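# Six arms hang a marquee roof on four post spikes

## Task

Using six table-mounted arms (bases in the scene frame, metres, heading in degrees counter-clockwise from +x: arm1 at x=+0.29 y=+0.65 z=+0.72 heading -102; arm2 at x=-0.22 y=+0.65 z=+0.72 heading -85; arm3 at x=-0.31 y=-0.65 z=+0.72 heading +99; arm4 at x=+0.24 y=-0.65 z=+0.72 heading +83; arm5 at x=-0.70 y=-0.07 z=+0.72 heading +8; arm6 at x=+0.70 y=+0.08 z=+0.72 heading +166), put the marquee roof onto its four posts so that each post's spike passes through one corner ring pushed fully down, with the roof's centre sagging freely. Afterwards every gripper must be open and every arm moved away; the result only counts if it stays in place without any robot holding it. All other items on the table should stay where they were, upright and not leaning; each one disturbed reduces the score, and pushing any rigid item out of the work area fails the task.

## Robot and tools

Robots: six identical i2rt Big YAM arms named arm1 to arm6, each with six revolute joints, a two-finger gripper and a wrist camera (arm1_cam_wrist ... arm6_cam_wrist). Two fixed room cameras also exist: cam_high and cam_low. The hand reaches roughly 1.0 m out from the joint 1 axis. Arms move independently and never wait for one another.

Frame: a single shared scene frame with its origin on the floor and +z upward; lengths in metres. The table top is near z=0.72. "hand" means the point between the fingertips; its z axis runs along the fingers and the fingers close along its y axis. Foot poses are not printed.

execute_actions(actions, cameras): actions is a list holding zero or one action. The action is an object keyed by arm name; each arm entry contains "joints", an object mapping joint names to absolute target angles (not offsets). Names and ranges: joint1_rad -2.879..2.879 (yaw of the whole arm about its base, positive counter-clockwise seen from above, 0 = along the base's heading); joint2_rad 0..3.141 (shoulder; 0 leaves the upper arm pointing back roughly level, increasing lifts it up and over forward); joint3_rad 0..3.019 (elbow; 0 is fully folded, increasing opens it); joint4_rad -1.692..1.57 (wrist pitch, positive tilts fingers up); joint5_rad -1.57..1.57 (wrist sideways swing, positive to the arm's right); joint6_rad -2.094..2.094 (hand roll, positive clockwise viewed from behind the hand). gripper_m 0..0.093 is the fingertip gap in metres (absolute). Arrival tolerances are ±0.045, ±0.14, ±0.09, ±0.055, ±0.03, ±0.035 rad and ±0.003 m respectively. All listed motions begin together and may finish at different moments; one action lasts at most 15 s. Joints run at different speeds, so the hand can sweep a wide arc between postures. An unknown key or an out-of-range number rejects the whole call and nothing moves. Omitted joints or arms may keep pushing toward older targets. An empty actions list just reports state and images. cameras picks which images come back (a list of names, "all", or null/omitted for all; [] for none); the "pictures" line gives the image order.

wait(seconds): 0 to 10 s, commands nothing; the scene keeps evolving and the same state and images return.

zoom_image(camera, region): enlarges part of a camera's most recent full image; region is [x0, y0, x1, y1] in pixels from the top-left, no more than 504x504.

read_manual(section): only returns licence text; moves nothing.

finished_scene(scene): ends scene 1 or 2 irreversibly and reports success; its result carries the next scene's task. Replying without any tool call ends all remaining scenes.

Reading results: joint_positions gives current angles. joint_status tells how each commanded motion of the last accepted action ended. "off_target": came to rest short and may still push. "contact_stop" or "time_out": the joint now holds where it stopped, except that a timed-out joint may keep a target (at most 0.375, 0.375, 0.113, 0.225, 0.075, 0.3 rad from its position for joints 1-6) and continue pushing; on_its_own lists such joints, with "held at" showing the held target rather than the position. To relieve pushing, command the reported position. "joint command not followed" (often with a "cause:" line) means a safety check blocked that arm's joint targets, usually for self- or arm-to-arm clearance; its gripper target still runs; the blocked joints read "not_followed" and may be retried with every later action until valid targets are given. Calls without an action never show this line. Targets very close to the current position may produce no motion. Loaded joints sag over time.

Hazards: the arms do not stop on contact and can push hard. Robots pressing hard against each other ends the run in failure; a hard hit may too. The clearance check can be late and ignores fingers, gripper bodies and wrist cameras. No state line reports arm-to-arm contact. Objects touching arms do not count. Something may occasionally nudge loose items. Avoid drops, slips, slams and strong pushes, and keep rigid items on the table.

Motor heat: holding loads (even while you think) warms motors. A MOTOR HOT line appears from 85 °C; at 100 °C an OVER-TEMPERATURE FAULT stops that arm's motors and gripper so it collapses until cooled, and its named unfinished keys read "limit_stop_at_motor_heat"; resend targets afterward. Some heat persists into the next scene.

A reported stop cancels later execute_actions, wait and finished_scene calls in the same reply.

Each tool is called as a command line: name --argument value for each argument, lists and objects as JSON in quotes; but a table of rows of numbers goes row by row, as --pt "numbers of a row", without its own name.

## Session

execute_actions --actions '[]'

Scene clock: 0.00 s.
arm1.joint_positions: joint1_rad=+0.258 joint2_rad=+0.417 joint3_rad=+0.552 joint4_rad=-1.237 joint5_rad=+0.217 joint6_rad=-0.412 gripper_m=+0.094
arm1.joint_status: not commanded
arm1.hand: x=+0.2553 y=+0.4584 z=+0.9211 quat_wxyz=(-0.037, -0.546, -0.798, +0.251) (m; scene frame)
arm2.joint_positions: joint1_rad=-0.361 joint2_rad=+0.522 joint3_rad=+0.415 joint4_rad=-0.996 joint5_rad=-0.259 joint6_rad=+0.286 gripper_m=+0.094
arm2.joint_status: not commanded
arm2.hand: x=-0.2270 y=+0.4312 z=+0.9335 quat_wxyz=(-0.257, -0.817, -0.511, +0.065) (m; scene frame)
arm3.joint_positions: joint1_rad=+0.116 joint2_rad=+0.348 joint3_rad=+0.653 joint4_rad=-1.390 joint5_rad=+0.306 joint6_rad=+0.486 gripper_m=+0.094
arm3.joint_status: not commanded
arm3.hand: x=-0.3126 y=-0.4785 z=+1.0129 quat_wxyz=(-0.228, +0.591, -0.756, -0.166) (m; scene frame)
arm4.joint_positions: joint1_rad=-0.189 joint2_rad=+0.467 joint3_rad=+0.495 joint4_rad=-1.083 joint5_rad=-0.160 joint6_rad=-0.561 gripper_m=+0.094
arm4.joint_status: not commanded
arm4.hand: x=+0.2710 y=-0.4344 z=+0.9631 quat_wxyz=(-0.209, +0.786, -0.558, -0.164) (m; scene frame)
arm5.joint_positions: joint1_rad=+0.399 joint2_rad=+0.394 joint3_rad=+0.613 joint4_rad=-1.290 joint5_rad=+0.102 joint6_rad=+0.265 gripper_m=+0.095
arm5.joint_status: not commanded
arm5.hand: x=-0.5345 y=+0.0181 z=+0.9891 quat_wxyz=(-0.252, +0.135, -0.957, -0.050) (m; scene frame)
arm6.joint_positions: joint1_rad=-0.299 joint2_rad=+0.483 joint3_rad=+0.456 joint4_rad=-1.058 joint5_rad=-0.284 joint6_rad=-0.187 gripper_m=+0.094
arm6.joint_status: not commanded
arm6.hand: x=+0.4955 y=+0.1491 z=+0.9723 quat_wxyz=(+0.044, +0.951, -0.138, -0.275) (m; scene frame)
pictures: arm1_cam_wrist, arm2_cam_wrist, arm3_cam_wrist, arm4_cam_wrist, arm5_cam_wrist, arm6_cam_wrist, cam_high, cam_low
Images, in order (width x height): arm1_cam_wrist 672x504, arm2_cam_wrist 672x504, arm3_cam_wrist 672x504, arm4_cam_wrist 672x504, arm5_cam_wrist 672x504, arm6_cam_wrist 672x504, cam_high 672x504, cam_low 672x504.

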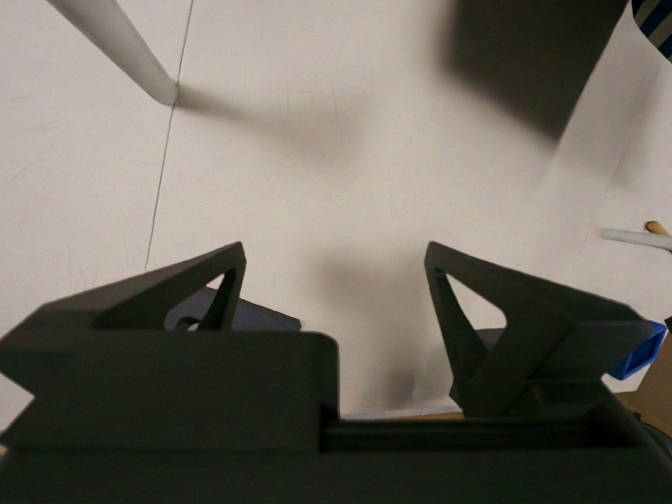

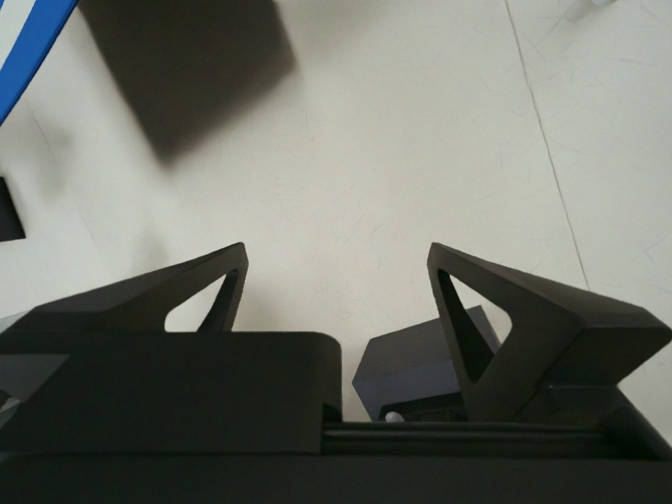

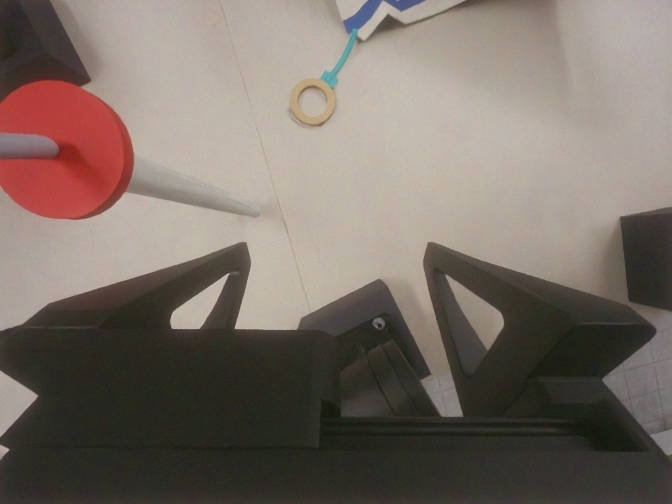

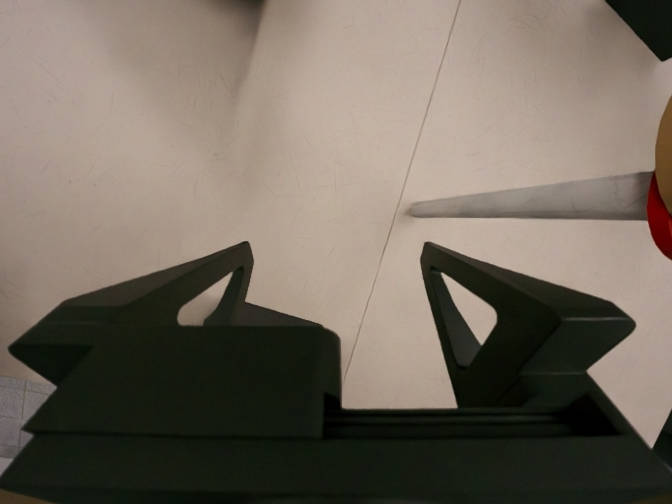

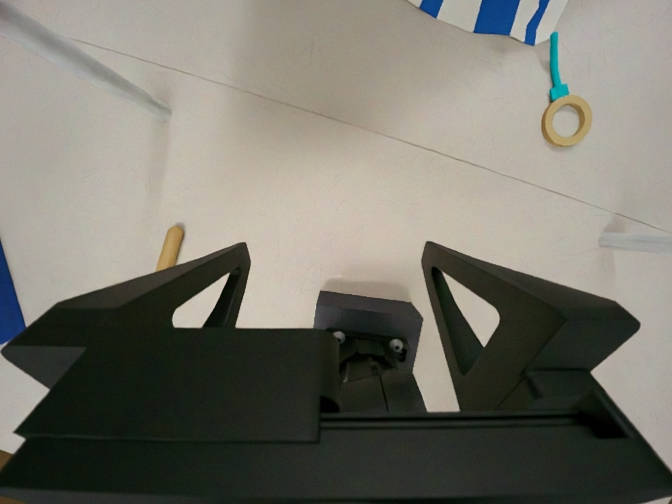

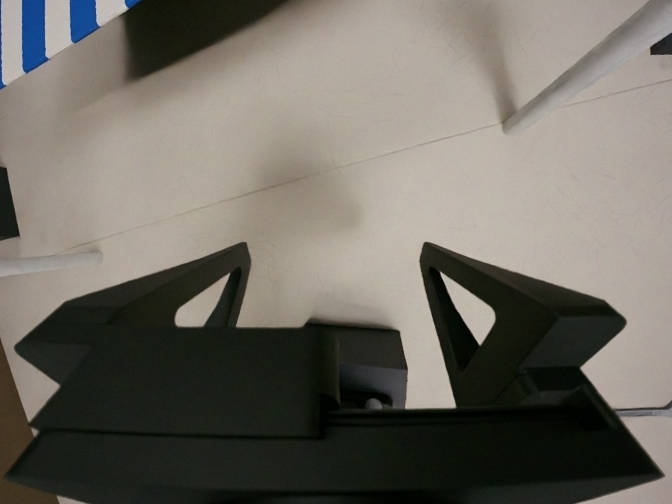

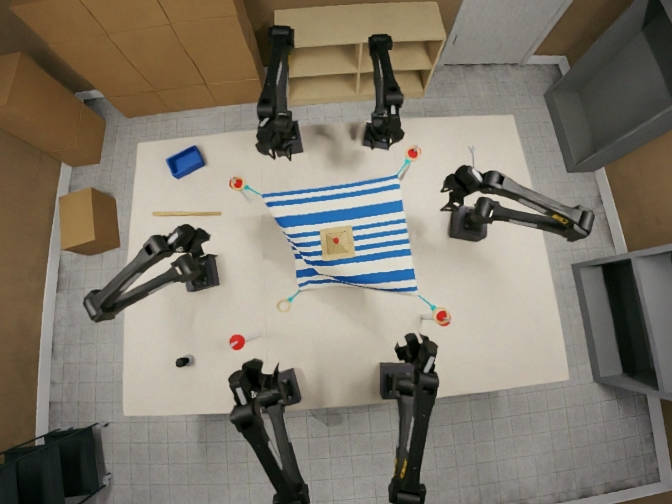

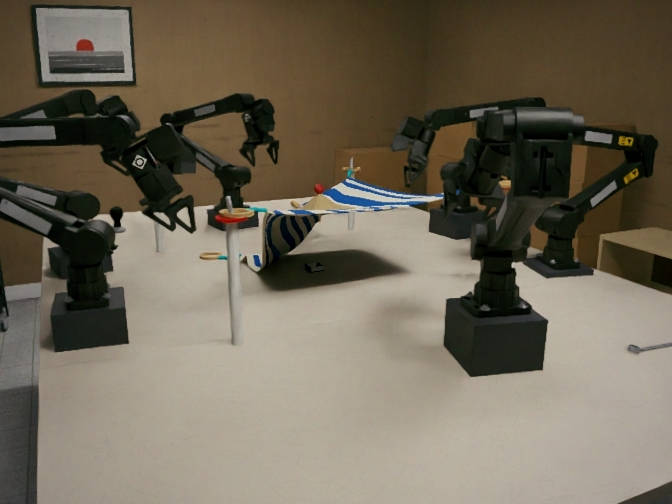

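zoom_image --camera "cam_high" --region '[130, 110, 530, 410]'

zoom_image --camera "cam_low" --region '[170, 140, 530, 360]'

Region (130, 110, 530, 410) of cam_high's 672x504 image, scaled by 1.260, with more detail than that image has; it fills the top 378 rows of this view, and the rest is white.

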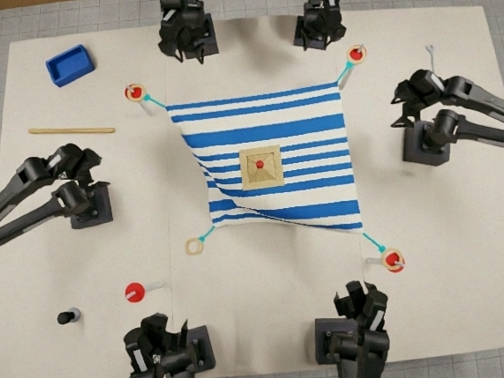

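Region (170, 140, 530, 360) of cam_low's 672x504 image, scaled by 1.400, with more detail than that image has.

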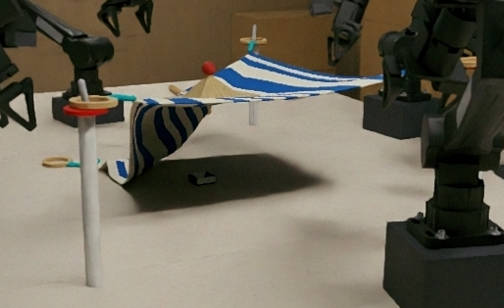

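execute_actions --actions '[{"arm3":{"joints":{"joint1_rad":-0.21,"joint2_rad":1.548,"joint3_rad":0.834,"joint4_rad":-0.857,"joint5_rad":0,"joint6_rad":0.73}}}]' --cameras '["arm3_cam_wrist","cam_high","cam_low"]'

Scene clock: 10.93 s.
arm1.joint_positions: joint1_rad=+0.258 joint2_rad=+0.417 joint3_rad=+0.552 joint4_rad=-1.237 joint5_rad=+0.217 joint6_rad=-0.412 gripper_m=+0.094
arm1.joint_status: not commanded
arm1.hand: x=+0.2553 y=+0.4584 z=+0.9211 quat_wxyz=(-0.037, -0.546, -0.798, +0.251) (m; scene frame)
arm2.joint_positions: joint1_rad=-0.361 joint2_rad=+0.522 joint3_rad=+0.415 joint4_rad=-0.996 joint5_rad=-0.259 joint6_rad=+0.286 gripper_m=+0.094
arm2.joint_status: not commanded
arm2.hand: x=-0.2270 y=+0.4312 z=+0.9335 quat_wxyz=(-0.257, -0.817, -0.511, +0.065) (m; scene frame)
arm3.joint_positions: joint1_rad=-0.207 joint2_rad=+1.548 joint3_rad=+0.809 joint4_rad=-0.865 joint5_rad=+0.003 joint6_rad=+0.715 gripper_m=+0.095
arm3.joint_status: all done
arm3.hand: x=-0.3077 y=-0.2947 z=+0.7936 quat_wxyz=(+0.003, +0.413, -0.911, +0.014) (m; scene frame)
arm4.joint_positions: joint1_rad=-0.189 joint2_rad=+0.467 joint3_rad=+0.495 joint4_rad=-1.083 joint5_rad=-0.160 joint6_rad=-0.561 gripper_m=+0.094
arm4.joint_status: not commanded
arm4.hand: x=+0.2710 y=-0.4344 z=+0.9631 quat_wxyz=(-0.209, +0.786, -0.558, -0.164) (m; scene frame)
arm5.joint_positions: joint1_rad=+0.399 joint2_rad=+0.394 joint3_rad=+0.613 joint4_rad=-1.290 joint5_rad=+0.102 joint6_rad=+0.265 gripper_m=+0.095
arm5.joint_status: not commanded
arm5.hand: x=-0.5345 y=+0.0181 z=+0.9891 quat_wxyz=(-0.252, +0.135, -0.957, -0.050) (m; scene frame)
arm6.joint_positions: joint1_rad=-0.299 joint2_rad=+0.483 joint3_rad=+0.456 joint4_rad=-1.058 joint5_rad=-0.284 joint6_rad=-0.187 gripper_m=+0.094
arm6.joint_status: not commanded
arm6.hand: x=+0.4955 y=+0.1491 z=+0.9723 quat_wxyz=(+0.044, +0.951, -0.138, -0.275) (m; scene frame)
pictures: arm3_cam_wrist, cam_high, cam_low
Images, in order (width x height): arm3_cam_wrist 672x504, cam_high 672x504, cam_low 672x504.

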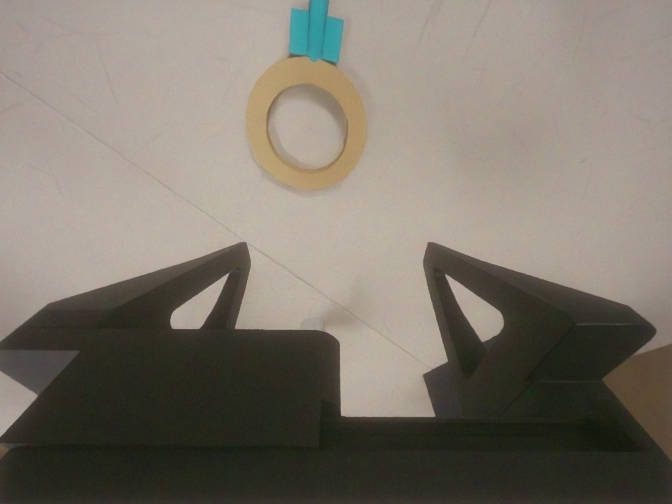

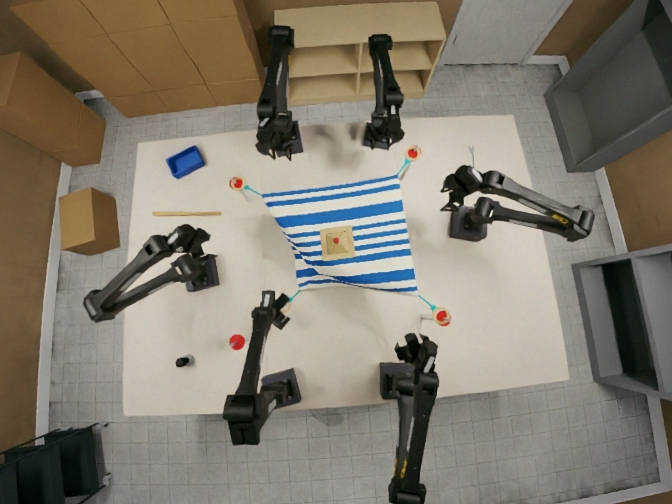

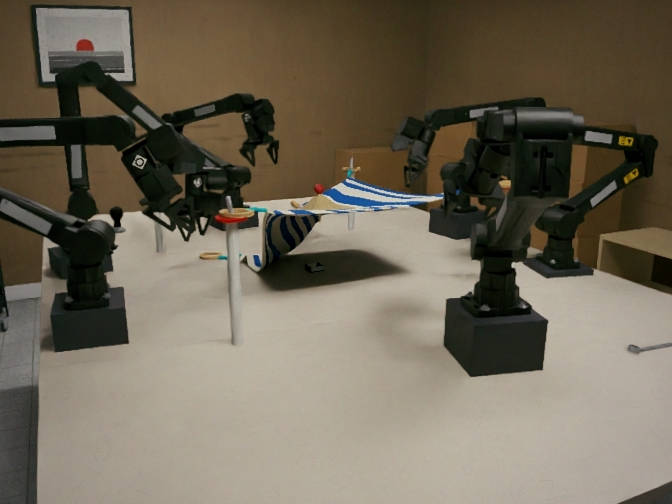

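execute_actions --actions '[{"arm3":{"joints":{"joint1_rad":-0.25,"joint2_rad":1.711,"joint3_rad":0.943,"joint4_rad":-0.803,"joint5_rad":0,"joint6_rad":0.70}}}]' --cameras '["arm3_cam_wrist","cam_low"]'

Scene clock: 16.07 s.
arm1.joint_positions: joint1_rad=+0.258 joint2_rad=+0.417 joint3_rad=+0.552 joint4_rad=-1.237 joint5_rad=+0.217 joint6_rad=-0.412 gripper_m=+0.094
arm1.joint_status: not commanded
arm1.hand: x=+0.2553 y=+0.4584 z=+0.9211 quat_wxyz=(-0.037, -0.546, -0.798, +0.251) (m; scene frame)
arm2.joint_positions: joint1_rad=-0.361 joint2_rad=+0.522 joint3_rad=+0.415 joint4_rad=-0.996 joint5_rad=-0.259 joint6_rad=+0.286 gripper_m=+0.094
arm2.joint_status: not commanded
arm2.hand: x=-0.2270 y=+0.4312 z=+0.9335 quat_wxyz=(-0.257, -0.817, -0.511, +0.065) (m; scene frame)
arm3.joint_positions: joint1_rad=-0.249 joint2_rad=+1.714 joint3_rad=+0.918 joint4_rad=-0.805 joint5_rad=+0.002 joint6_rad=+0.714 gripper_m=+0.095
arm3.joint_status: all done
arm3.hand: x=-0.2908 y=-0.2472 z=+0.7631 quat_wxyz=(+0.004, +0.394, -0.919, +0.012) (m; scene frame)
arm4.joint_positions: joint1_rad=-0.189 joint2_rad=+0.467 joint3_rad=+0.495 joint4_rad=-1.083 joint5_rad=-0.160 joint6_rad=-0.561 gripper_m=+0.094
arm4.joint_status: not commanded
arm4.hand: x=+0.2710 y=-0.4344 z=+0.9631 quat_wxyz=(-0.209, +0.786, -0.558, -0.164) (m; scene frame)
arm5.joint_positions: joint1_rad=+0.399 joint2_rad=+0.394 joint3_rad=+0.613 joint4_rad=-1.290 joint5_rad=+0.102 joint6_rad=+0.265 gripper_m=+0.095
arm5.joint_status: not commanded
arm5.hand: x=-0.5345 y=+0.0181 z=+0.9891 quat_wxyz=(-0.252, +0.135, -0.957, -0.050) (m; scene frame)
arm6.joint_positions: joint1_rad=-0.299 joint2_rad=+0.483 joint3_rad=+0.456 joint4_rad=-1.058 joint5_rad=-0.284 joint6_rad=-0.187 gripper_m=+0.094
arm6.joint_status: not commanded
arm6.hand: x=+0.4955 y=+0.1491 z=+0.9723 quat_wxyz=(+0.044, +0.951, -0.138, -0.275) (m; scene frame)
pictures: arm3_cam_wrist, cam_low
Images, in order (width x height): arm3_cam_wrist 672x504, cam_low 672x504.

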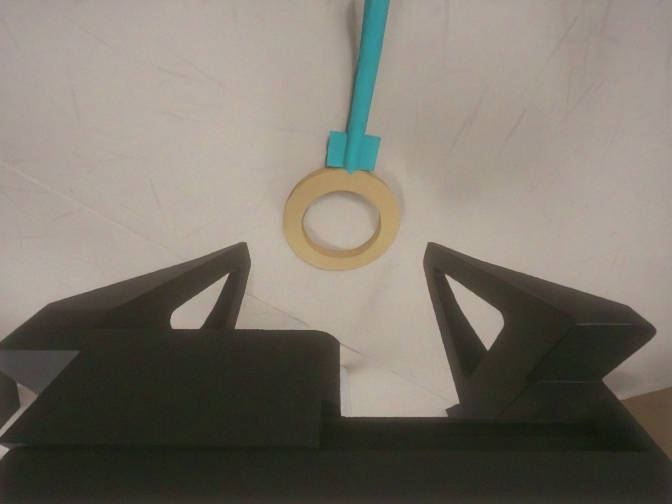

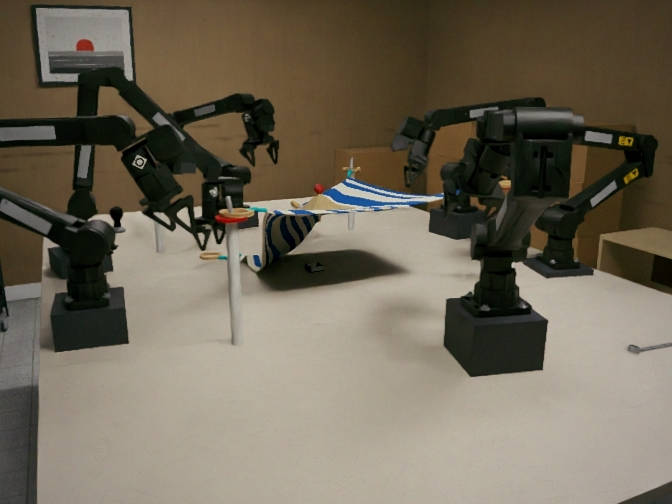

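execute_actions --actions '[{"arm3":{"joints":{"joint2_rad":1.78,"joint3_rad":0.955,"joint4_rad":-0.746}}}]' --cameras '["arm3_cam_wrist","cam_low"]'

Scene clock: 17.97 s.
arm1.joint_positions: joint1_rad=+0.258 joint2_rad=+0.417 joint3_rad=+0.552 joint4_rad=-1.237 joint5_rad=+0.217 joint6_rad=-0.412 gripper_m=+0.094
arm1.joint_status: not commanded
arm1.hand: x=+0.2553 y=+0.4584 z=+0.9211 quat_wxyz=(-0.037, -0.546, -0.798, +0.251) (m; scene frame)
arm2.joint_positions: joint1_rad=-0.361 joint2_rad=+0.522 joint3_rad=+0.415 joint4_rad=-0.996 joint5_rad=-0.259 joint6_rad=+0.286 gripper_m=+0.094
arm2.joint_status: not commanded
arm2.hand: x=-0.2270 y=+0.4312 z=+0.9335 quat_wxyz=(-0.257, -0.817, -0.511, +0.065) (m; scene frame)
arm3.joint_positions: joint1_rad=-0.249 joint2_rad=+1.777 joint3_rad=+0.921 joint4_rad=-0.754 joint5_rad=+0.002 joint6_rad=+0.714 gripper_m=+0.095
arm3.joint_status: all done
arm3.hand: x=-0.2906 y=-0.2437 z=+0.7391 quat_wxyz=(+0.006, +0.394, -0.919, +0.017) (m; scene frame)
arm4.joint_positions: joint1_rad=-0.189 joint2_rad=+0.467 joint3_rad=+0.495 joint4_rad=-1.083 joint5_rad=-0.160 joint6_rad=-0.561 gripper_m=+0.094
arm4.joint_status: not commanded
arm4.hand: x=+0.2710 y=-0.4344 z=+0.9631 quat_wxyz=(-0.209, +0.786, -0.558, -0.164) (m; scene frame)
arm5.joint_positions: joint1_rad=+0.399 joint2_rad=+0.394 joint3_rad=+0.613 joint4_rad=-1.290 joint5_rad=+0.102 joint6_rad=+0.265 gripper_m=+0.095
arm5.joint_status: not commanded
arm5.hand: x=-0.5345 y=+0.0181 z=+0.9891 quat_wxyz=(-0.252, +0.135, -0.957, -0.050) (m; scene frame)
arm6.joint_positions: joint1_rad=-0.299 joint2_rad=+0.483 joint3_rad=+0.456 joint4_rad=-1.058 joint5_rad=-0.284 joint6_rad=-0.187 gripper_m=+0.094
arm6.joint_status: not commanded
arm6.hand: x=+0.4955 y=+0.1491 z=+0.9723 quat_wxyz=(+0.044, +0.951, -0.138, -0.275) (m; scene frame)
pictures: arm3_cam_wrist, cam_low
Images, in order (width x height): arm3_cam_wrist 672x504, cam_low 672x504.

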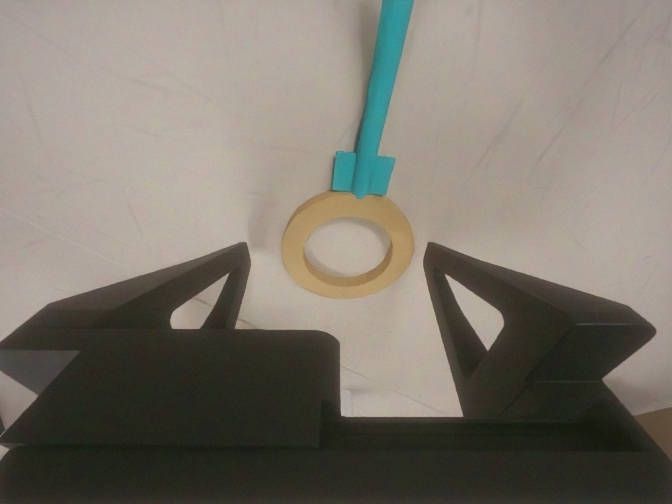

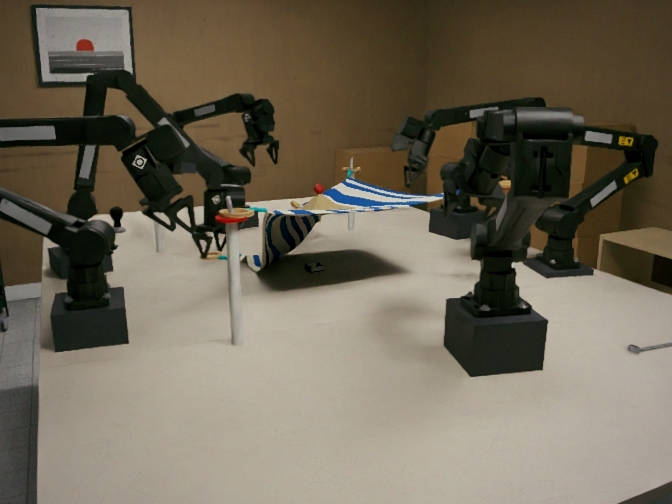

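execute_actions --actions '[{"arm3":{"joints":{"joint2_rad":1.82,"joint3_rad":0.955,"joint4_rad":-0.71}}}]' --cameras '["arm3_cam_wrist","cam_low"]'

Scene clock: 19.03 s.
arm1.joint_positions: joint1_rad=+0.258 joint2_rad=+0.417 joint3_rad=+0.552 joint4_rad=-1.237 joint5_rad=+0.217 joint6_rad=-0.412 gripper_m=+0.094
arm1.joint_status: not commanded
arm1.hand: x=+0.2553 y=+0.4584 z=+0.9211 quat_wxyz=(-0.037, -0.546, -0.798, +0.251) (m; scene frame)
arm2.joint_positions: joint1_rad=-0.361 joint2_rad=+0.522 joint3_rad=+0.415 joint4_rad=-0.996 joint5_rad=-0.259 joint6_rad=+0.286 gripper_m=+0.094
arm2.joint_status: not commanded
arm2.hand: x=-0.2270 y=+0.4312 z=+0.9335 quat_wxyz=(-0.257, -0.817, -0.511, +0.065) (m; scene frame)
arm3.joint_positions: joint1_rad=-0.250 joint2_rad=+1.793 joint3_rad=+0.926 joint4_rad=-0.720 joint5_rad=+0.001 joint6_rad=+0.713 gripper_m=+0.095
arm3.joint_status: all done
arm3.hand: x=-0.2901 y=-0.2358 z=+0.7337 quat_wxyz=(+0.001, +0.395, -0.919, +0.007) (m; scene frame)
arm4.joint_positions: joint1_rad=-0.189 joint2_rad=+0.467 joint3_rad=+0.495 joint4_rad=-1.083 joint5_rad=-0.160 joint6_rad=-0.561 gripper_m=+0.094
arm4.joint_status: not commanded
arm4.hand: x=+0.2710 y=-0.4344 z=+0.9631 quat_wxyz=(-0.209, +0.786, -0.558, -0.164) (m; scene frame)
arm5.joint_positions: joint1_rad=+0.399 joint2_rad=+0.394 joint3_rad=+0.613 joint4_rad=-1.290 joint5_rad=+0.102 joint6_rad=+0.265 gripper_m=+0.095
arm5.joint_status: not commanded
arm5.hand: x=-0.5345 y=+0.0181 z=+0.9891 quat_wxyz=(-0.252, +0.135, -0.957, -0.050) (m; scene frame)
arm6.joint_positions: joint1_rad=-0.299 joint2_rad=+0.483 joint3_rad=+0.456 joint4_rad=-1.058 joint5_rad=-0.284 joint6_rad=-0.187 gripper_m=+0.094
arm6.joint_status: not commanded
arm6.hand: x=+0.4955 y=+0.1491 z=+0.9723 quat_wxyz=(+0.044, +0.951, -0.138, -0.275) (m; scene frame)
pictures: arm3_cam_wrist, cam_low
Images, in order (width x height): arm3_cam_wrist 672x504, cam_low 672x504.

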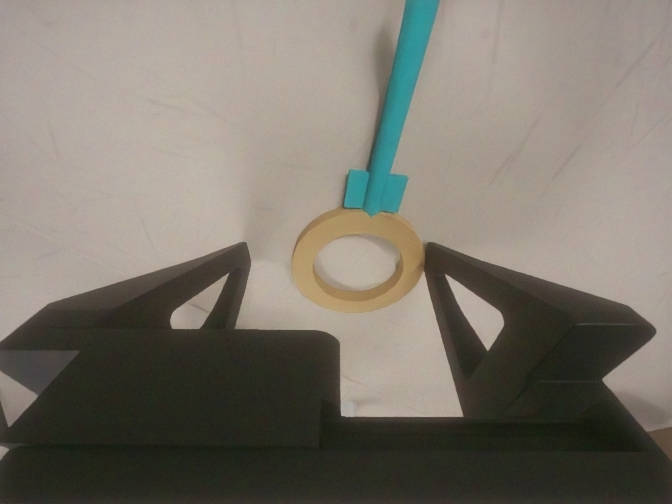

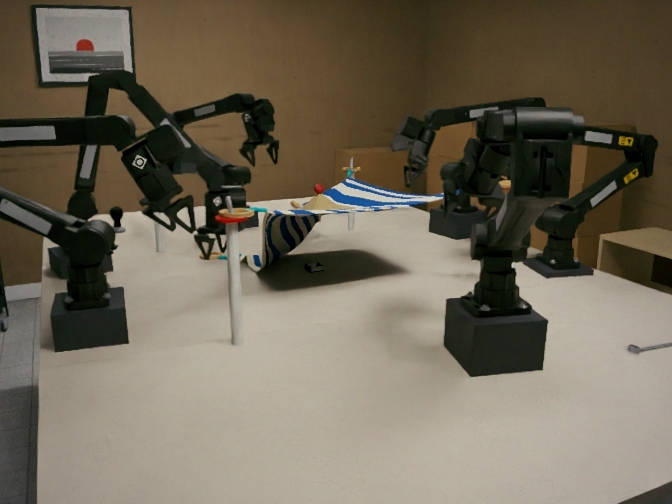

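execute_actions --actions '[{"arm3":{"joints":{"gripper_m":0.03}}}]' --cameras '["arm3_cam_wrist","cam_low"]'

Scene clock: 20.40 s.
arm1.joint_positions: joint1_rad=+0.258 joint2_rad=+0.417 joint3_rad=+0.552 joint4_rad=-1.237 joint5_rad=+0.217 joint6_rad=-0.412 gripper_m=+0.094
arm1.joint_status: not commanded
arm1.hand: x=+0.2553 y=+0.4584 z=+0.9211 quat_wxyz=(-0.037, -0.546, -0.798, +0.251) (m; scene frame)
arm2.joint_positions: joint1_rad=-0.361 joint2_rad=+0.522 joint3_rad=+0.415 joint4_rad=-0.996 joint5_rad=-0.259 joint6_rad=+0.286 gripper_m=+0.094
arm2.joint_status: not commanded
arm2.hand: x=-0.2270 y=+0.4312 z=+0.9335 quat_wxyz=(-0.257, -0.817, -0.511, +0.065) (m; scene frame)
arm3.joint_positions: joint1_rad=-0.250 joint2_rad=+1.795 joint3_rad=+0.926 joint4_rad=-0.716 joint5_rad=+0.000 joint6_rad=+0.713 gripper_m=+0.067
arm3.joint_status: gripper_m off_target (ended at +0.067, target +0.030)
arm3.hand: x=-0.2903 y=-0.2350 z=+0.7332 quat_wxyz=(+0.001, +0.395, -0.919, +0.005) (m; scene frame)
arm4.joint_positions: joint1_rad=-0.189 joint2_rad=+0.467 joint3_rad=+0.495 joint4_rad=-1.083 joint5_rad=-0.160 joint6_rad=-0.561 gripper_m=+0.094
arm4.joint_status: not commanded
arm4.hand: x=+0.2710 y=-0.4344 z=+0.9631 quat_wxyz=(-0.209, +0.786, -0.558, -0.164) (m; scene frame)
arm5.joint_positions: joint1_rad=+0.399 joint2_rad=+0.394 joint3_rad=+0.613 joint4_rad=-1.290 joint5_rad=+0.102 joint6_rad=+0.265 gripper_m=+0.095
arm5.joint_status: not commanded
arm5.hand: x=-0.5345 y=+0.0181 z=+0.9891 quat_wxyz=(-0.252, +0.135, -0.957, -0.050) (m; scene frame)
arm6.joint_positions: joint1_rad=-0.299 joint2_rad=+0.483 joint3_rad=+0.456 joint4_rad=-1.058 joint5_rad=-0.284 joint6_rad=-0.187 gripper_m=+0.094
arm6.joint_status: not commanded
arm6.hand: x=+0.4955 y=+0.1491 z=+0.9723 quat_wxyz=(+0.044, +0.951, -0.138, -0.275) (m; scene frame)
pictures: arm3_cam_wrist, cam_low
Images, in order (width x height): arm3_cam_wrist 672x504, cam_low 672x504.

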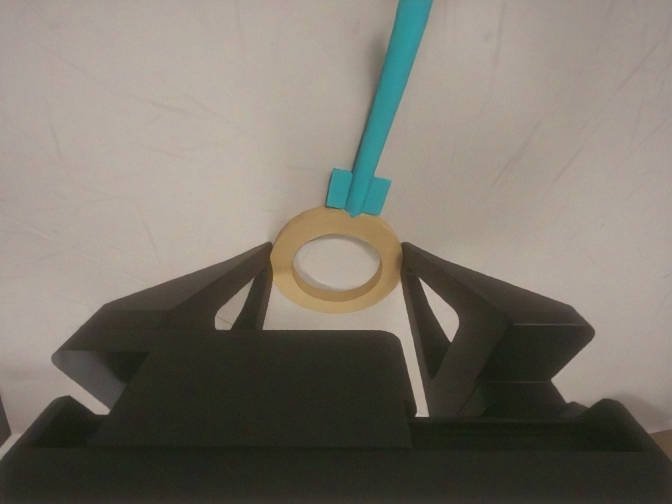

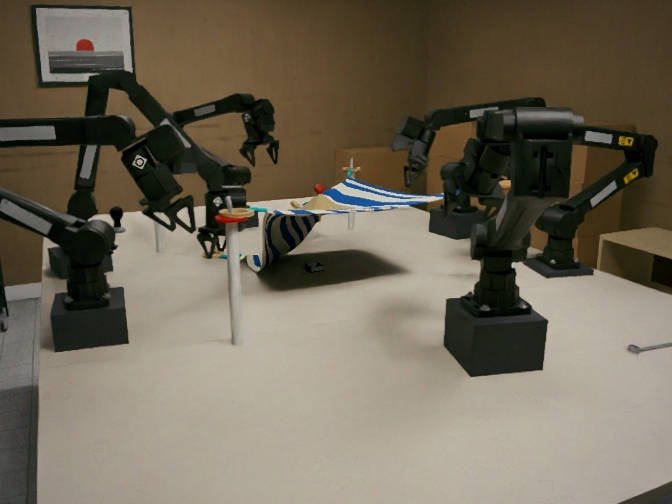

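execute_actions --actions '[{"arm3":{"joints":{"joint2_rad":1.427,"joint3_rad":1.43,"joint4_rad":-1.56}}}]' --cameras '["arm3_cam_wrist","cam_low","cam_high"]'

Scene clock: 24.17 s.
arm1.joint_positions: joint1_rad=+0.258 joint2_rad=+0.417 joint3_rad=+0.552 joint4_rad=-1.237 joint5_rad=+0.217 joint6_rad=-0.412 gripper_m=+0.094
arm1.joint_status: not commanded
arm1.hand: x=+0.2553 y=+0.4584 z=+0.9211 quat_wxyz=(-0.037, -0.546, -0.798, +0.251) (m; scene frame)
arm2.joint_positions: joint1_rad=-0.361 joint2_rad=+0.522 joint3_rad=+0.415 joint4_rad=-0.996 joint5_rad=-0.259 joint6_rad=+0.286 gripper_m=+0.094
arm2.joint_status: not commanded
arm2.hand: x=-0.2270 y=+0.4312 z=+0.9335 quat_wxyz=(-0.257, -0.817, -0.511, +0.065) (m; scene frame)
arm3.joint_positions: joint1_rad=-0.250 joint2_rad=+1.435 joint3_rad=+1.421 joint4_rad=-1.553 joint5_rad=+0.000 joint6_rad=+0.713 gripper_m=+0.067
arm3.joint_status: all done
arm3.hand: x=-0.2908 y=-0.2307 z=+1.0498 quat_wxyz=(-0.003, +0.395, -0.919, -0.003) (m; scene frame)
arm4.joint_positions: joint1_rad=-0.189 joint2_rad=+0.467 joint3_rad=+0.495 joint4_rad=-1.083 joint5_rad=-0.160 joint6_rad=-0.561 gripper_m=+0.094
arm4.joint_status: not commanded
arm4.hand: x=+0.2710 y=-0.4344 z=+0.9631 quat_wxyz=(-0.209, +0.786, -0.558, -0.164) (m; scene frame)
arm5.joint_positions: joint1_rad=+0.399 joint2_rad=+0.394 joint3_rad=+0.613 joint4_rad=-1.290 joint5_rad=+0.102 joint6_rad=+0.265 gripper_m=+0.095
arm5.joint_status: not commanded
arm5.hand: x=-0.5345 y=+0.0181 z=+0.9891 quat_wxyz=(-0.252, +0.135, -0.957, -0.050) (m; scene frame)
arm6.joint_positions: joint1_rad=-0.299 joint2_rad=+0.483 joint3_rad=+0.456 joint4_rad=-1.058 joint5_rad=-0.284 joint6_rad=-0.187 gripper_m=+0.094
arm6.joint_status: not commanded
arm6.hand: x=+0.4955 y=+0.1491 z=+0.9723 quat_wxyz=(+0.044, +0.951, -0.138, -0.275) (m; scene frame)
pictures: arm3_cam_wrist, cam_high, cam_low
Images, in order (width x height): arm3_cam_wrist 672x504, cam_high 672x504, cam_low 672x504.

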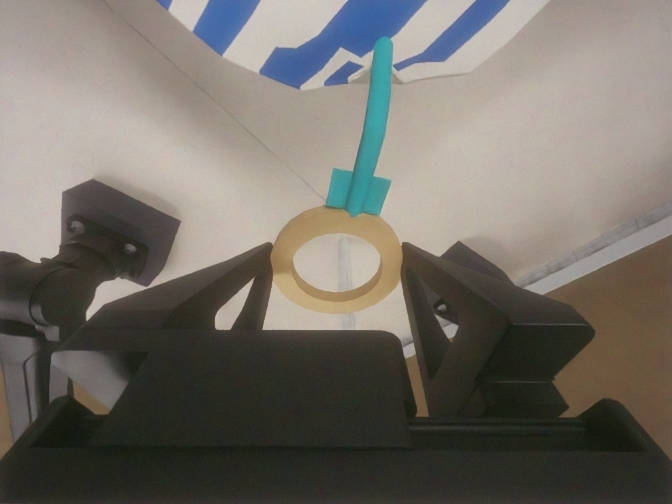

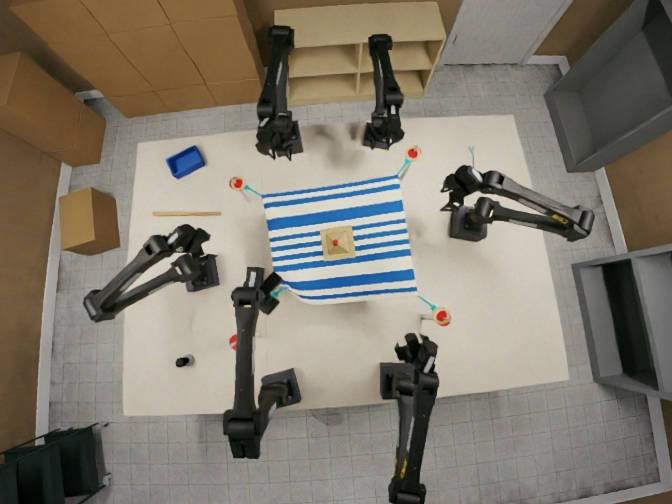

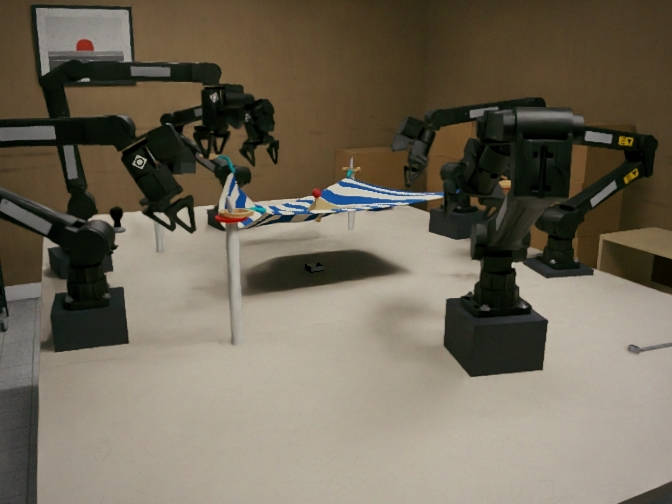

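execute_actions --actions '[{"arm3":{"joints":{"joint1_rad":0.209,"joint2_rad":1.035,"joint3_rad":1.10,"joint4_rad":-1.625,"joint6_rad":1.17}}}]' --cameras '["arm3_cam_wrist","cam_low","cam_high"]'

Scene clock: 27.20 s.
arm1.joint_positions: joint1_rad=+0.258 joint2_rad=+0.417 joint3_rad=+0.552 joint4_rad=-1.237 joint5_rad=+0.217 joint6_rad=-0.412 gripper_m=+0.094
arm1.joint_status: not commanded
arm1.hand: x=+0.2553 y=+0.4584 z=+0.9211 quat_wxyz=(-0.037, -0.546, -0.798, +0.251) (m; scene frame)
arm2.joint_positions: joint1_rad=-0.361 joint2_rad=+0.522 joint3_rad=+0.415 joint4_rad=-0.996 joint5_rad=-0.259 joint6_rad=+0.286 gripper_m=+0.094
arm2.joint_status: not commanded
arm2.hand: x=-0.2270 y=+0.4312 z=+0.9335 quat_wxyz=(-0.257, -0.817, -0.511, +0.065) (m; scene frame)
arm3.joint_positions: joint1_rad=+0.196 joint2_rad=+1.034 joint3_rad=+1.103 joint4_rad=-1.609 joint5_rad=+0.018 joint6_rad=+1.148 gripper_m=+0.067
arm3.joint_status: all done
arm3.hand: x=-0.4144 y=-0.3960 z=+1.0565 quat_wxyz=(-0.011, +0.399, -0.917, -0.017) (m; scene frame)
arm4.joint_positions: joint1_rad=-0.189 joint2_rad=+0.467 joint3_rad=+0.495 joint4_rad=-1.083 joint5_rad=-0.160 joint6_rad=-0.561 gripper_m=+0.094
arm4.joint_status: not commanded
arm4.hand: x=+0.2710 y=-0.4344 z=+0.9631 quat_wxyz=(-0.209, +0.786, -0.558, -0.164) (m; scene frame)
arm5.joint_positions: joint1_rad=+0.399 joint2_rad=+0.394 joint3_rad=+0.613 joint4_rad=-1.290 joint5_rad=+0.102 joint6_rad=+0.265 gripper_m=+0.095
arm5.joint_status: not commanded
arm5.hand: x=-0.5345 y=+0.0181 z=+0.9891 quat_wxyz=(-0.252, +0.135, -0.957, -0.050) (m; scene frame)
arm6.joint_positions: joint1_rad=-0.299 joint2_rad=+0.483 joint3_rad=+0.456 joint4_rad=-1.058 joint5_rad=-0.284 joint6_rad=-0.187 gripper_m=+0.094
arm6.joint_status: not commanded
arm6.hand: x=+0.4955 y=+0.1491 z=+0.9723 quat_wxyz=(+0.044, +0.951, -0.138, -0.275) (m; scene frame)
pictures: arm3_cam_wrist, cam_high, cam_low
Images, in order (width x height): arm3_cam_wrist 672x504, cam_high 672x504, cam_low 672x504.

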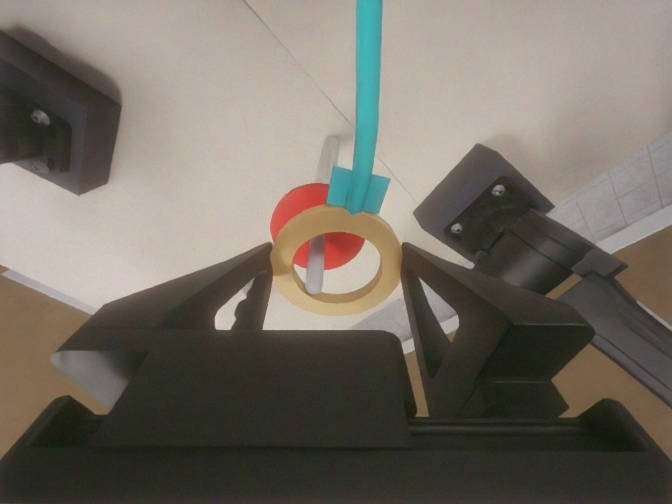

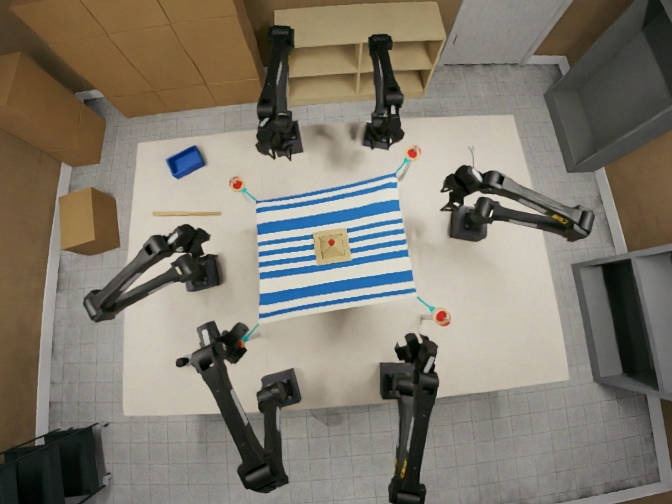

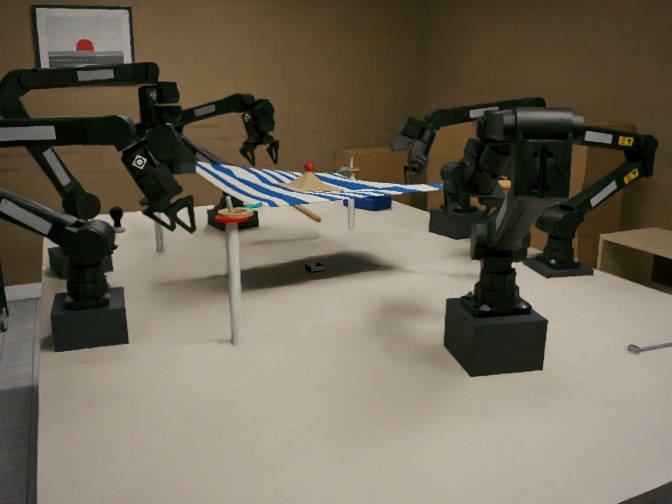

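execute_actions --actions '[{"arm3":{"joints":{"joint1_rad":0.31,"joint6_rad":1.27}}}]' --cameras '["arm3_cam_wrist","cam_low"]'

Scene clock: 29.10 s.
arm1.joint_positions: joint1_rad=+0.258 joint2_rad=+0.417 joint3_rad=+0.552 joint4_rad=-1.237 joint5_rad=+0.217 joint6_rad=-0.412 gripper_m=+0.094
arm1.joint_status: not commanded
arm1.hand: x=+0.2553 y=+0.4584 z=+0.9211 quat_wxyz=(-0.037, -0.546, -0.798, +0.251) (m; scene frame)
arm2.joint_positions: joint1_rad=-0.361 joint2_rad=+0.522 joint3_rad=+0.415 joint4_rad=-0.996 joint5_rad=-0.259 joint6_rad=+0.286 gripper_m=+0.094
arm2.joint_status: not commanded
arm2.hand: x=-0.2270 y=+0.4312 z=+0.9335 quat_wxyz=(-0.257, -0.817, -0.511, +0.065) (m; scene frame)
arm3.joint_positions: joint1_rad=+0.289 joint2_rad=+1.034 joint3_rad=+1.103 joint4_rad=-1.609 joint5_rad=+0.024 joint6_rad=+1.246 gripper_m=+0.067
arm3.joint_status: all done
arm3.hand: x=-0.4367 y=-0.4062 z=+1.0565 quat_wxyz=(-0.013, +0.397, -0.918, -0.018) (m; scene frame)
arm4.joint_positions: joint1_rad=-0.189 joint2_rad=+0.467 joint3_rad=+0.495 joint4_rad=-1.083 joint5_rad=-0.160 joint6_rad=-0.561 gripper_m=+0.094
arm4.joint_status: not commanded
arm4.hand: x=+0.2710 y=-0.4344 z=+0.9631 quat_wxyz=(-0.209, +0.786, -0.558, -0.164) (m; scene frame)
arm5.joint_positions: joint1_rad=+0.399 joint2_rad=+0.394 joint3_rad=+0.613 joint4_rad=-1.290 joint5_rad=+0.102 joint6_rad=+0.265 gripper_m=+0.095
arm5.joint_status: not commanded
arm5.hand: x=-0.5345 y=+0.0181 z=+0.9891 quat_wxyz=(-0.252, +0.135, -0.957, -0.050) (m; scene frame)
arm6.joint_positions: joint1_rad=-0.299 joint2_rad=+0.483 joint3_rad=+0.456 joint4_rad=-1.058 joint5_rad=-0.284 joint6_rad=-0.187 gripper_m=+0.094
arm6.joint_status: not commanded
arm6.hand: x=+0.4955 y=+0.1491 z=+0.9723 quat_wxyz=(+0.044, +0.951, -0.138, -0.275) (m; scene frame)
pictures: arm3_cam_wrist, cam_low
Images, in order (width x height): arm3_cam_wrist 672x504, cam_low 672x504.

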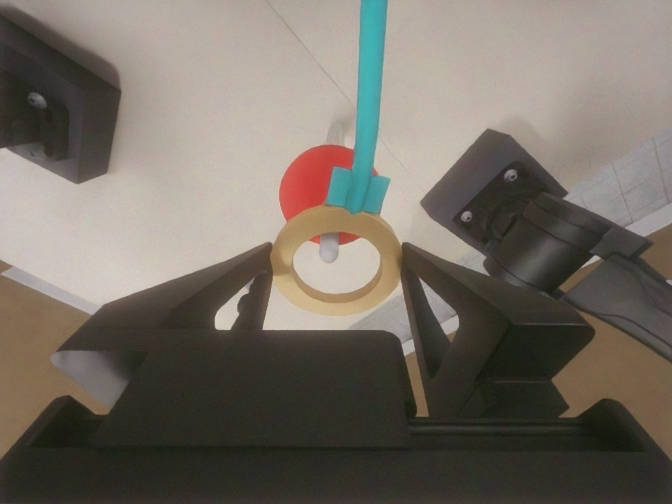

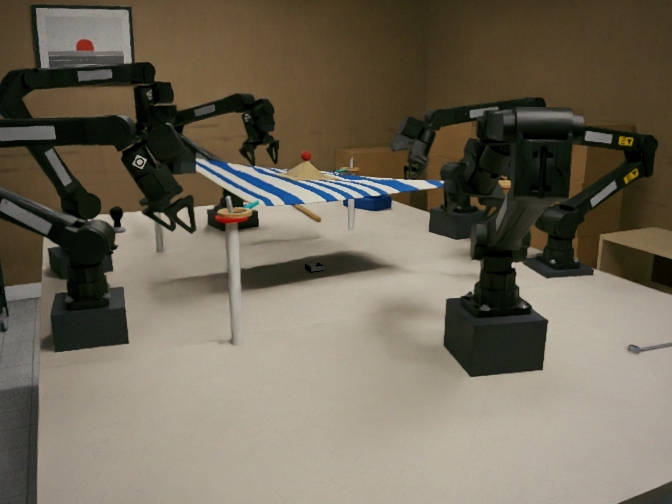

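execute_actions --actions '[{"arm3":{"joints":{"joint3_rad":1.01,"joint4_rad":-1.535}}}]' --cameras '["arm3_cam_wrist","cam_low"]'

Scene clock: 30.73 s.
arm1.joint_positions: joint1_rad=+0.258 joint2_rad=+0.417 joint3_rad=+0.552 joint4_rad=-1.237 joint5_rad=+0.217 joint6_rad=-0.412 gripper_m=+0.094
arm1.joint_status: not commanded
arm1.hand: x=+0.2553 y=+0.4584 z=+0.9211 quat_wxyz=(-0.037, -0.546, -0.798, +0.251) (m; scene frame)
arm2.joint_positions: joint1_rad=-0.361 joint2_rad=+0.522 joint3_rad=+0.415 joint4_rad=-0.996 joint5_rad=-0.259 joint6_rad=+0.286 gripper_m=+0.094
arm2.joint_status: not commanded
arm2.hand: x=-0.2270 y=+0.4312 z=+0.9335 quat_wxyz=(-0.257, -0.817, -0.511, +0.065) (m; scene frame)
arm3.joint_positions: joint1_rad=+0.288 joint2_rad=+1.034 joint3_rad=+1.020 joint4_rad=-1.525 joint5_rad=+0.036 joint6_rad=+1.248 gripper_m=+0.067
arm3.joint_status: all done
arm3.hand: x=-0.4350 y=-0.4042 z=+1.0248 quat_wxyz=(-0.019, +0.395, -0.918, -0.019) (m; scene frame)
arm4.joint_positions: joint1_rad=-0.189 joint2_rad=+0.467 joint3_rad=+0.495 joint4_rad=-1.083 joint5_rad=-0.160 joint6_rad=-0.561 gripper_m=+0.094
arm4.joint_status: not commanded
arm4.hand: x=+0.2710 y=-0.4344 z=+0.9631 quat_wxyz=(-0.209, +0.786, -0.558, -0.164) (m; scene frame)
arm5.joint_positions: joint1_rad=+0.399 joint2_rad=+0.394 joint3_rad=+0.613 joint4_rad=-1.290 joint5_rad=+0.102 joint6_rad=+0.265 gripper_m=+0.095
arm5.joint_status: not commanded
arm5.hand: x=-0.5345 y=+0.0181 z=+0.9891 quat_wxyz=(-0.252, +0.135, -0.957, -0.050) (m; scene frame)
arm6.joint_positions: joint1_rad=-0.299 joint2_rad=+0.483 joint3_rad=+0.456 joint4_rad=-1.058 joint5_rad=-0.284 joint6_rad=-0.187 gripper_m=+0.094
arm6.joint_status: not commanded
arm6.hand: x=+0.4955 y=+0.1491 z=+0.9723 quat_wxyz=(+0.044, +0.951, -0.138, -0.275) (m; scene frame)
pictures: arm3_cam_wrist, cam_low
Images, in order (width x height): arm3_cam_wrist 672x504, cam_low 672x504.

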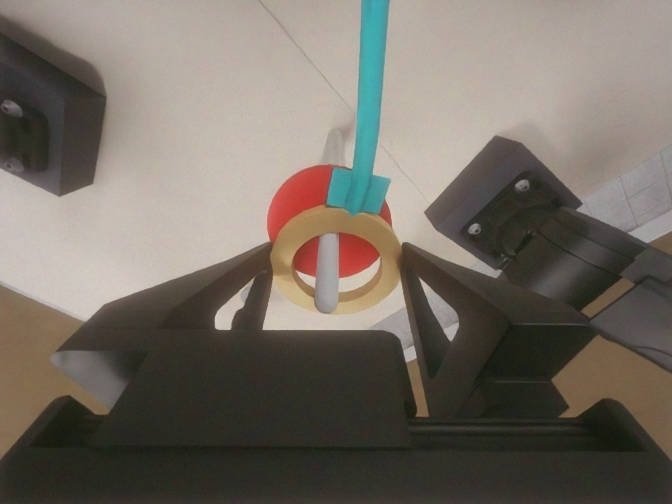

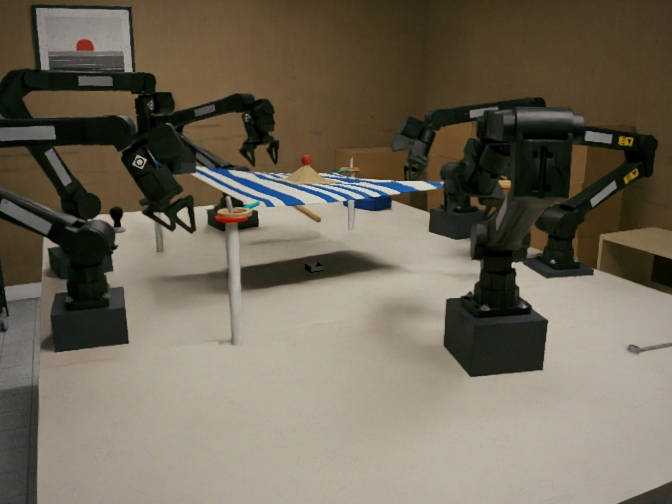

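Spike is through. Lower further.

execute_actions --actions '[{"arm3":{"joints":{"joint2_rad":1.05,"joint3_rad":0.93,"joint4_rad":-1.445}}}]' --cameras '["arm3_cam_wrist","cam_low"]'

Scene clock: 31.80 s.
arm1.joint_positions: joint1_rad=+0.258 joint2_rad=+0.417 joint3_rad=+0.552 joint4_rad=-1.237 joint5_rad=+0.217 joint6_rad=-0.412 gripper_m=+0.094
arm1.joint_status: not commanded
arm1.hand: x=+0.2553 y=+0.4584 z=+0.9211 quat_wxyz=(-0.037, -0.546, -0.798, +0.251) (m; scene frame)
arm2.joint_positions: joint1_rad=-0.361 joint2_rad=+0.522 joint3_rad=+0.415 joint4_rad=-0.996 joint5_rad=-0.259 joint6_rad=+0.286 gripper_m=+0.094
arm2.joint_status: not commanded
arm2.hand: x=-0.2270 y=+0.4312 z=+0.9335 quat_wxyz=(-0.257, -0.817, -0.511, +0.065) (m; scene frame)
arm3.joint_positions: joint1_rad=+0.288 joint2_rad=+0.999 joint3_rad=+0.990 joint4_rad=-1.480 joint5_rad=+0.036 joint6_rad=+1.251 gripper_m=+0.067
arm3.joint_status: all done
arm3.hand: x=-0.4350 y=-0.4044 z=+1.0225 quat_wxyz=(-0.016, +0.393, -0.918, -0.044) (m; scene frame)
arm4.joint_positions: joint1_rad=-0.189 joint2_rad=+0.467 joint3_rad=+0.495 joint4_rad=-1.083 joint5_rad=-0.160 joint6_rad=-0.561 gripper_m=+0.094
arm4.joint_status: not commanded
arm4.hand: x=+0.2710 y=-0.4344 z=+0.9631 quat_wxyz=(-0.209, +0.786, -0.558, -0.164) (m; scene frame)
arm5.joint_positions: joint1_rad=+0.399 joint2_rad=+0.394 joint3_rad=+0.613 joint4_rad=-1.290 joint5_rad=+0.102 joint6_rad=+0.265 gripper_m=+0.095
arm5.joint_status: not commanded
arm5.hand: x=-0.5345 y=+0.0181 z=+0.9891 quat_wxyz=(-0.252, +0.135, -0.957, -0.050) (m; scene frame)
arm6.joint_positions: joint1_rad=-0.299 joint2_rad=+0.483 joint3_rad=+0.456 joint4_rad=-1.058 joint5_rad=-0.284 joint6_rad=-0.187 gripper_m=+0.094
arm6.joint_status: not commanded
arm6.hand: x=+0.4955 y=+0.1491 z=+0.9723 quat_wxyz=(+0.044, +0.951, -0.138, -0.275) (m; scene frame)
pictures: arm3_cam_wrist, cam_low
Images, in order (width x height): arm3_cam_wrist 672x504, cam_low 672x504.

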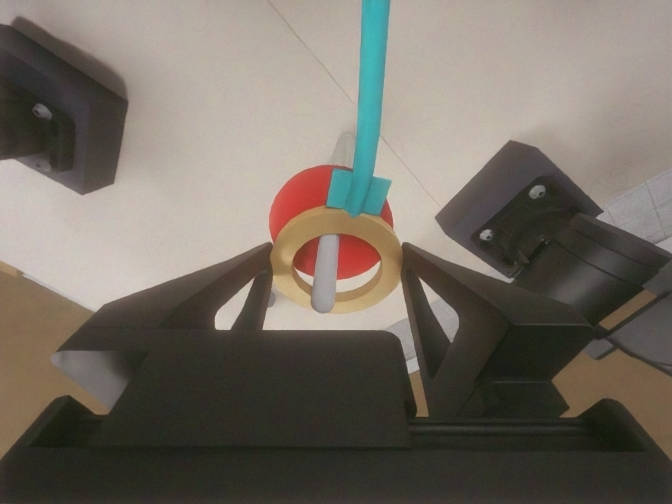

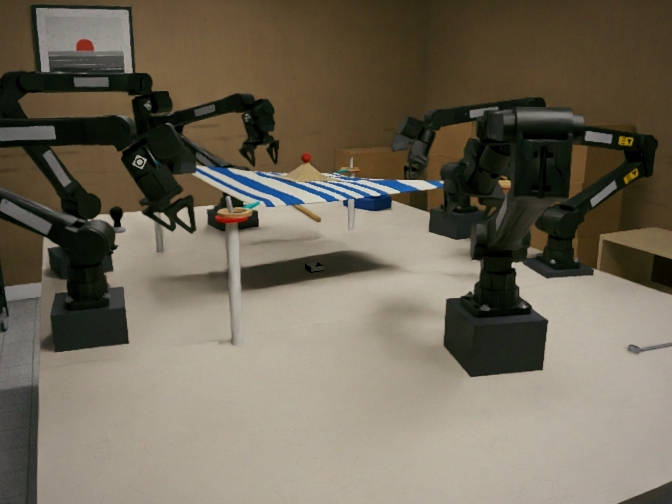

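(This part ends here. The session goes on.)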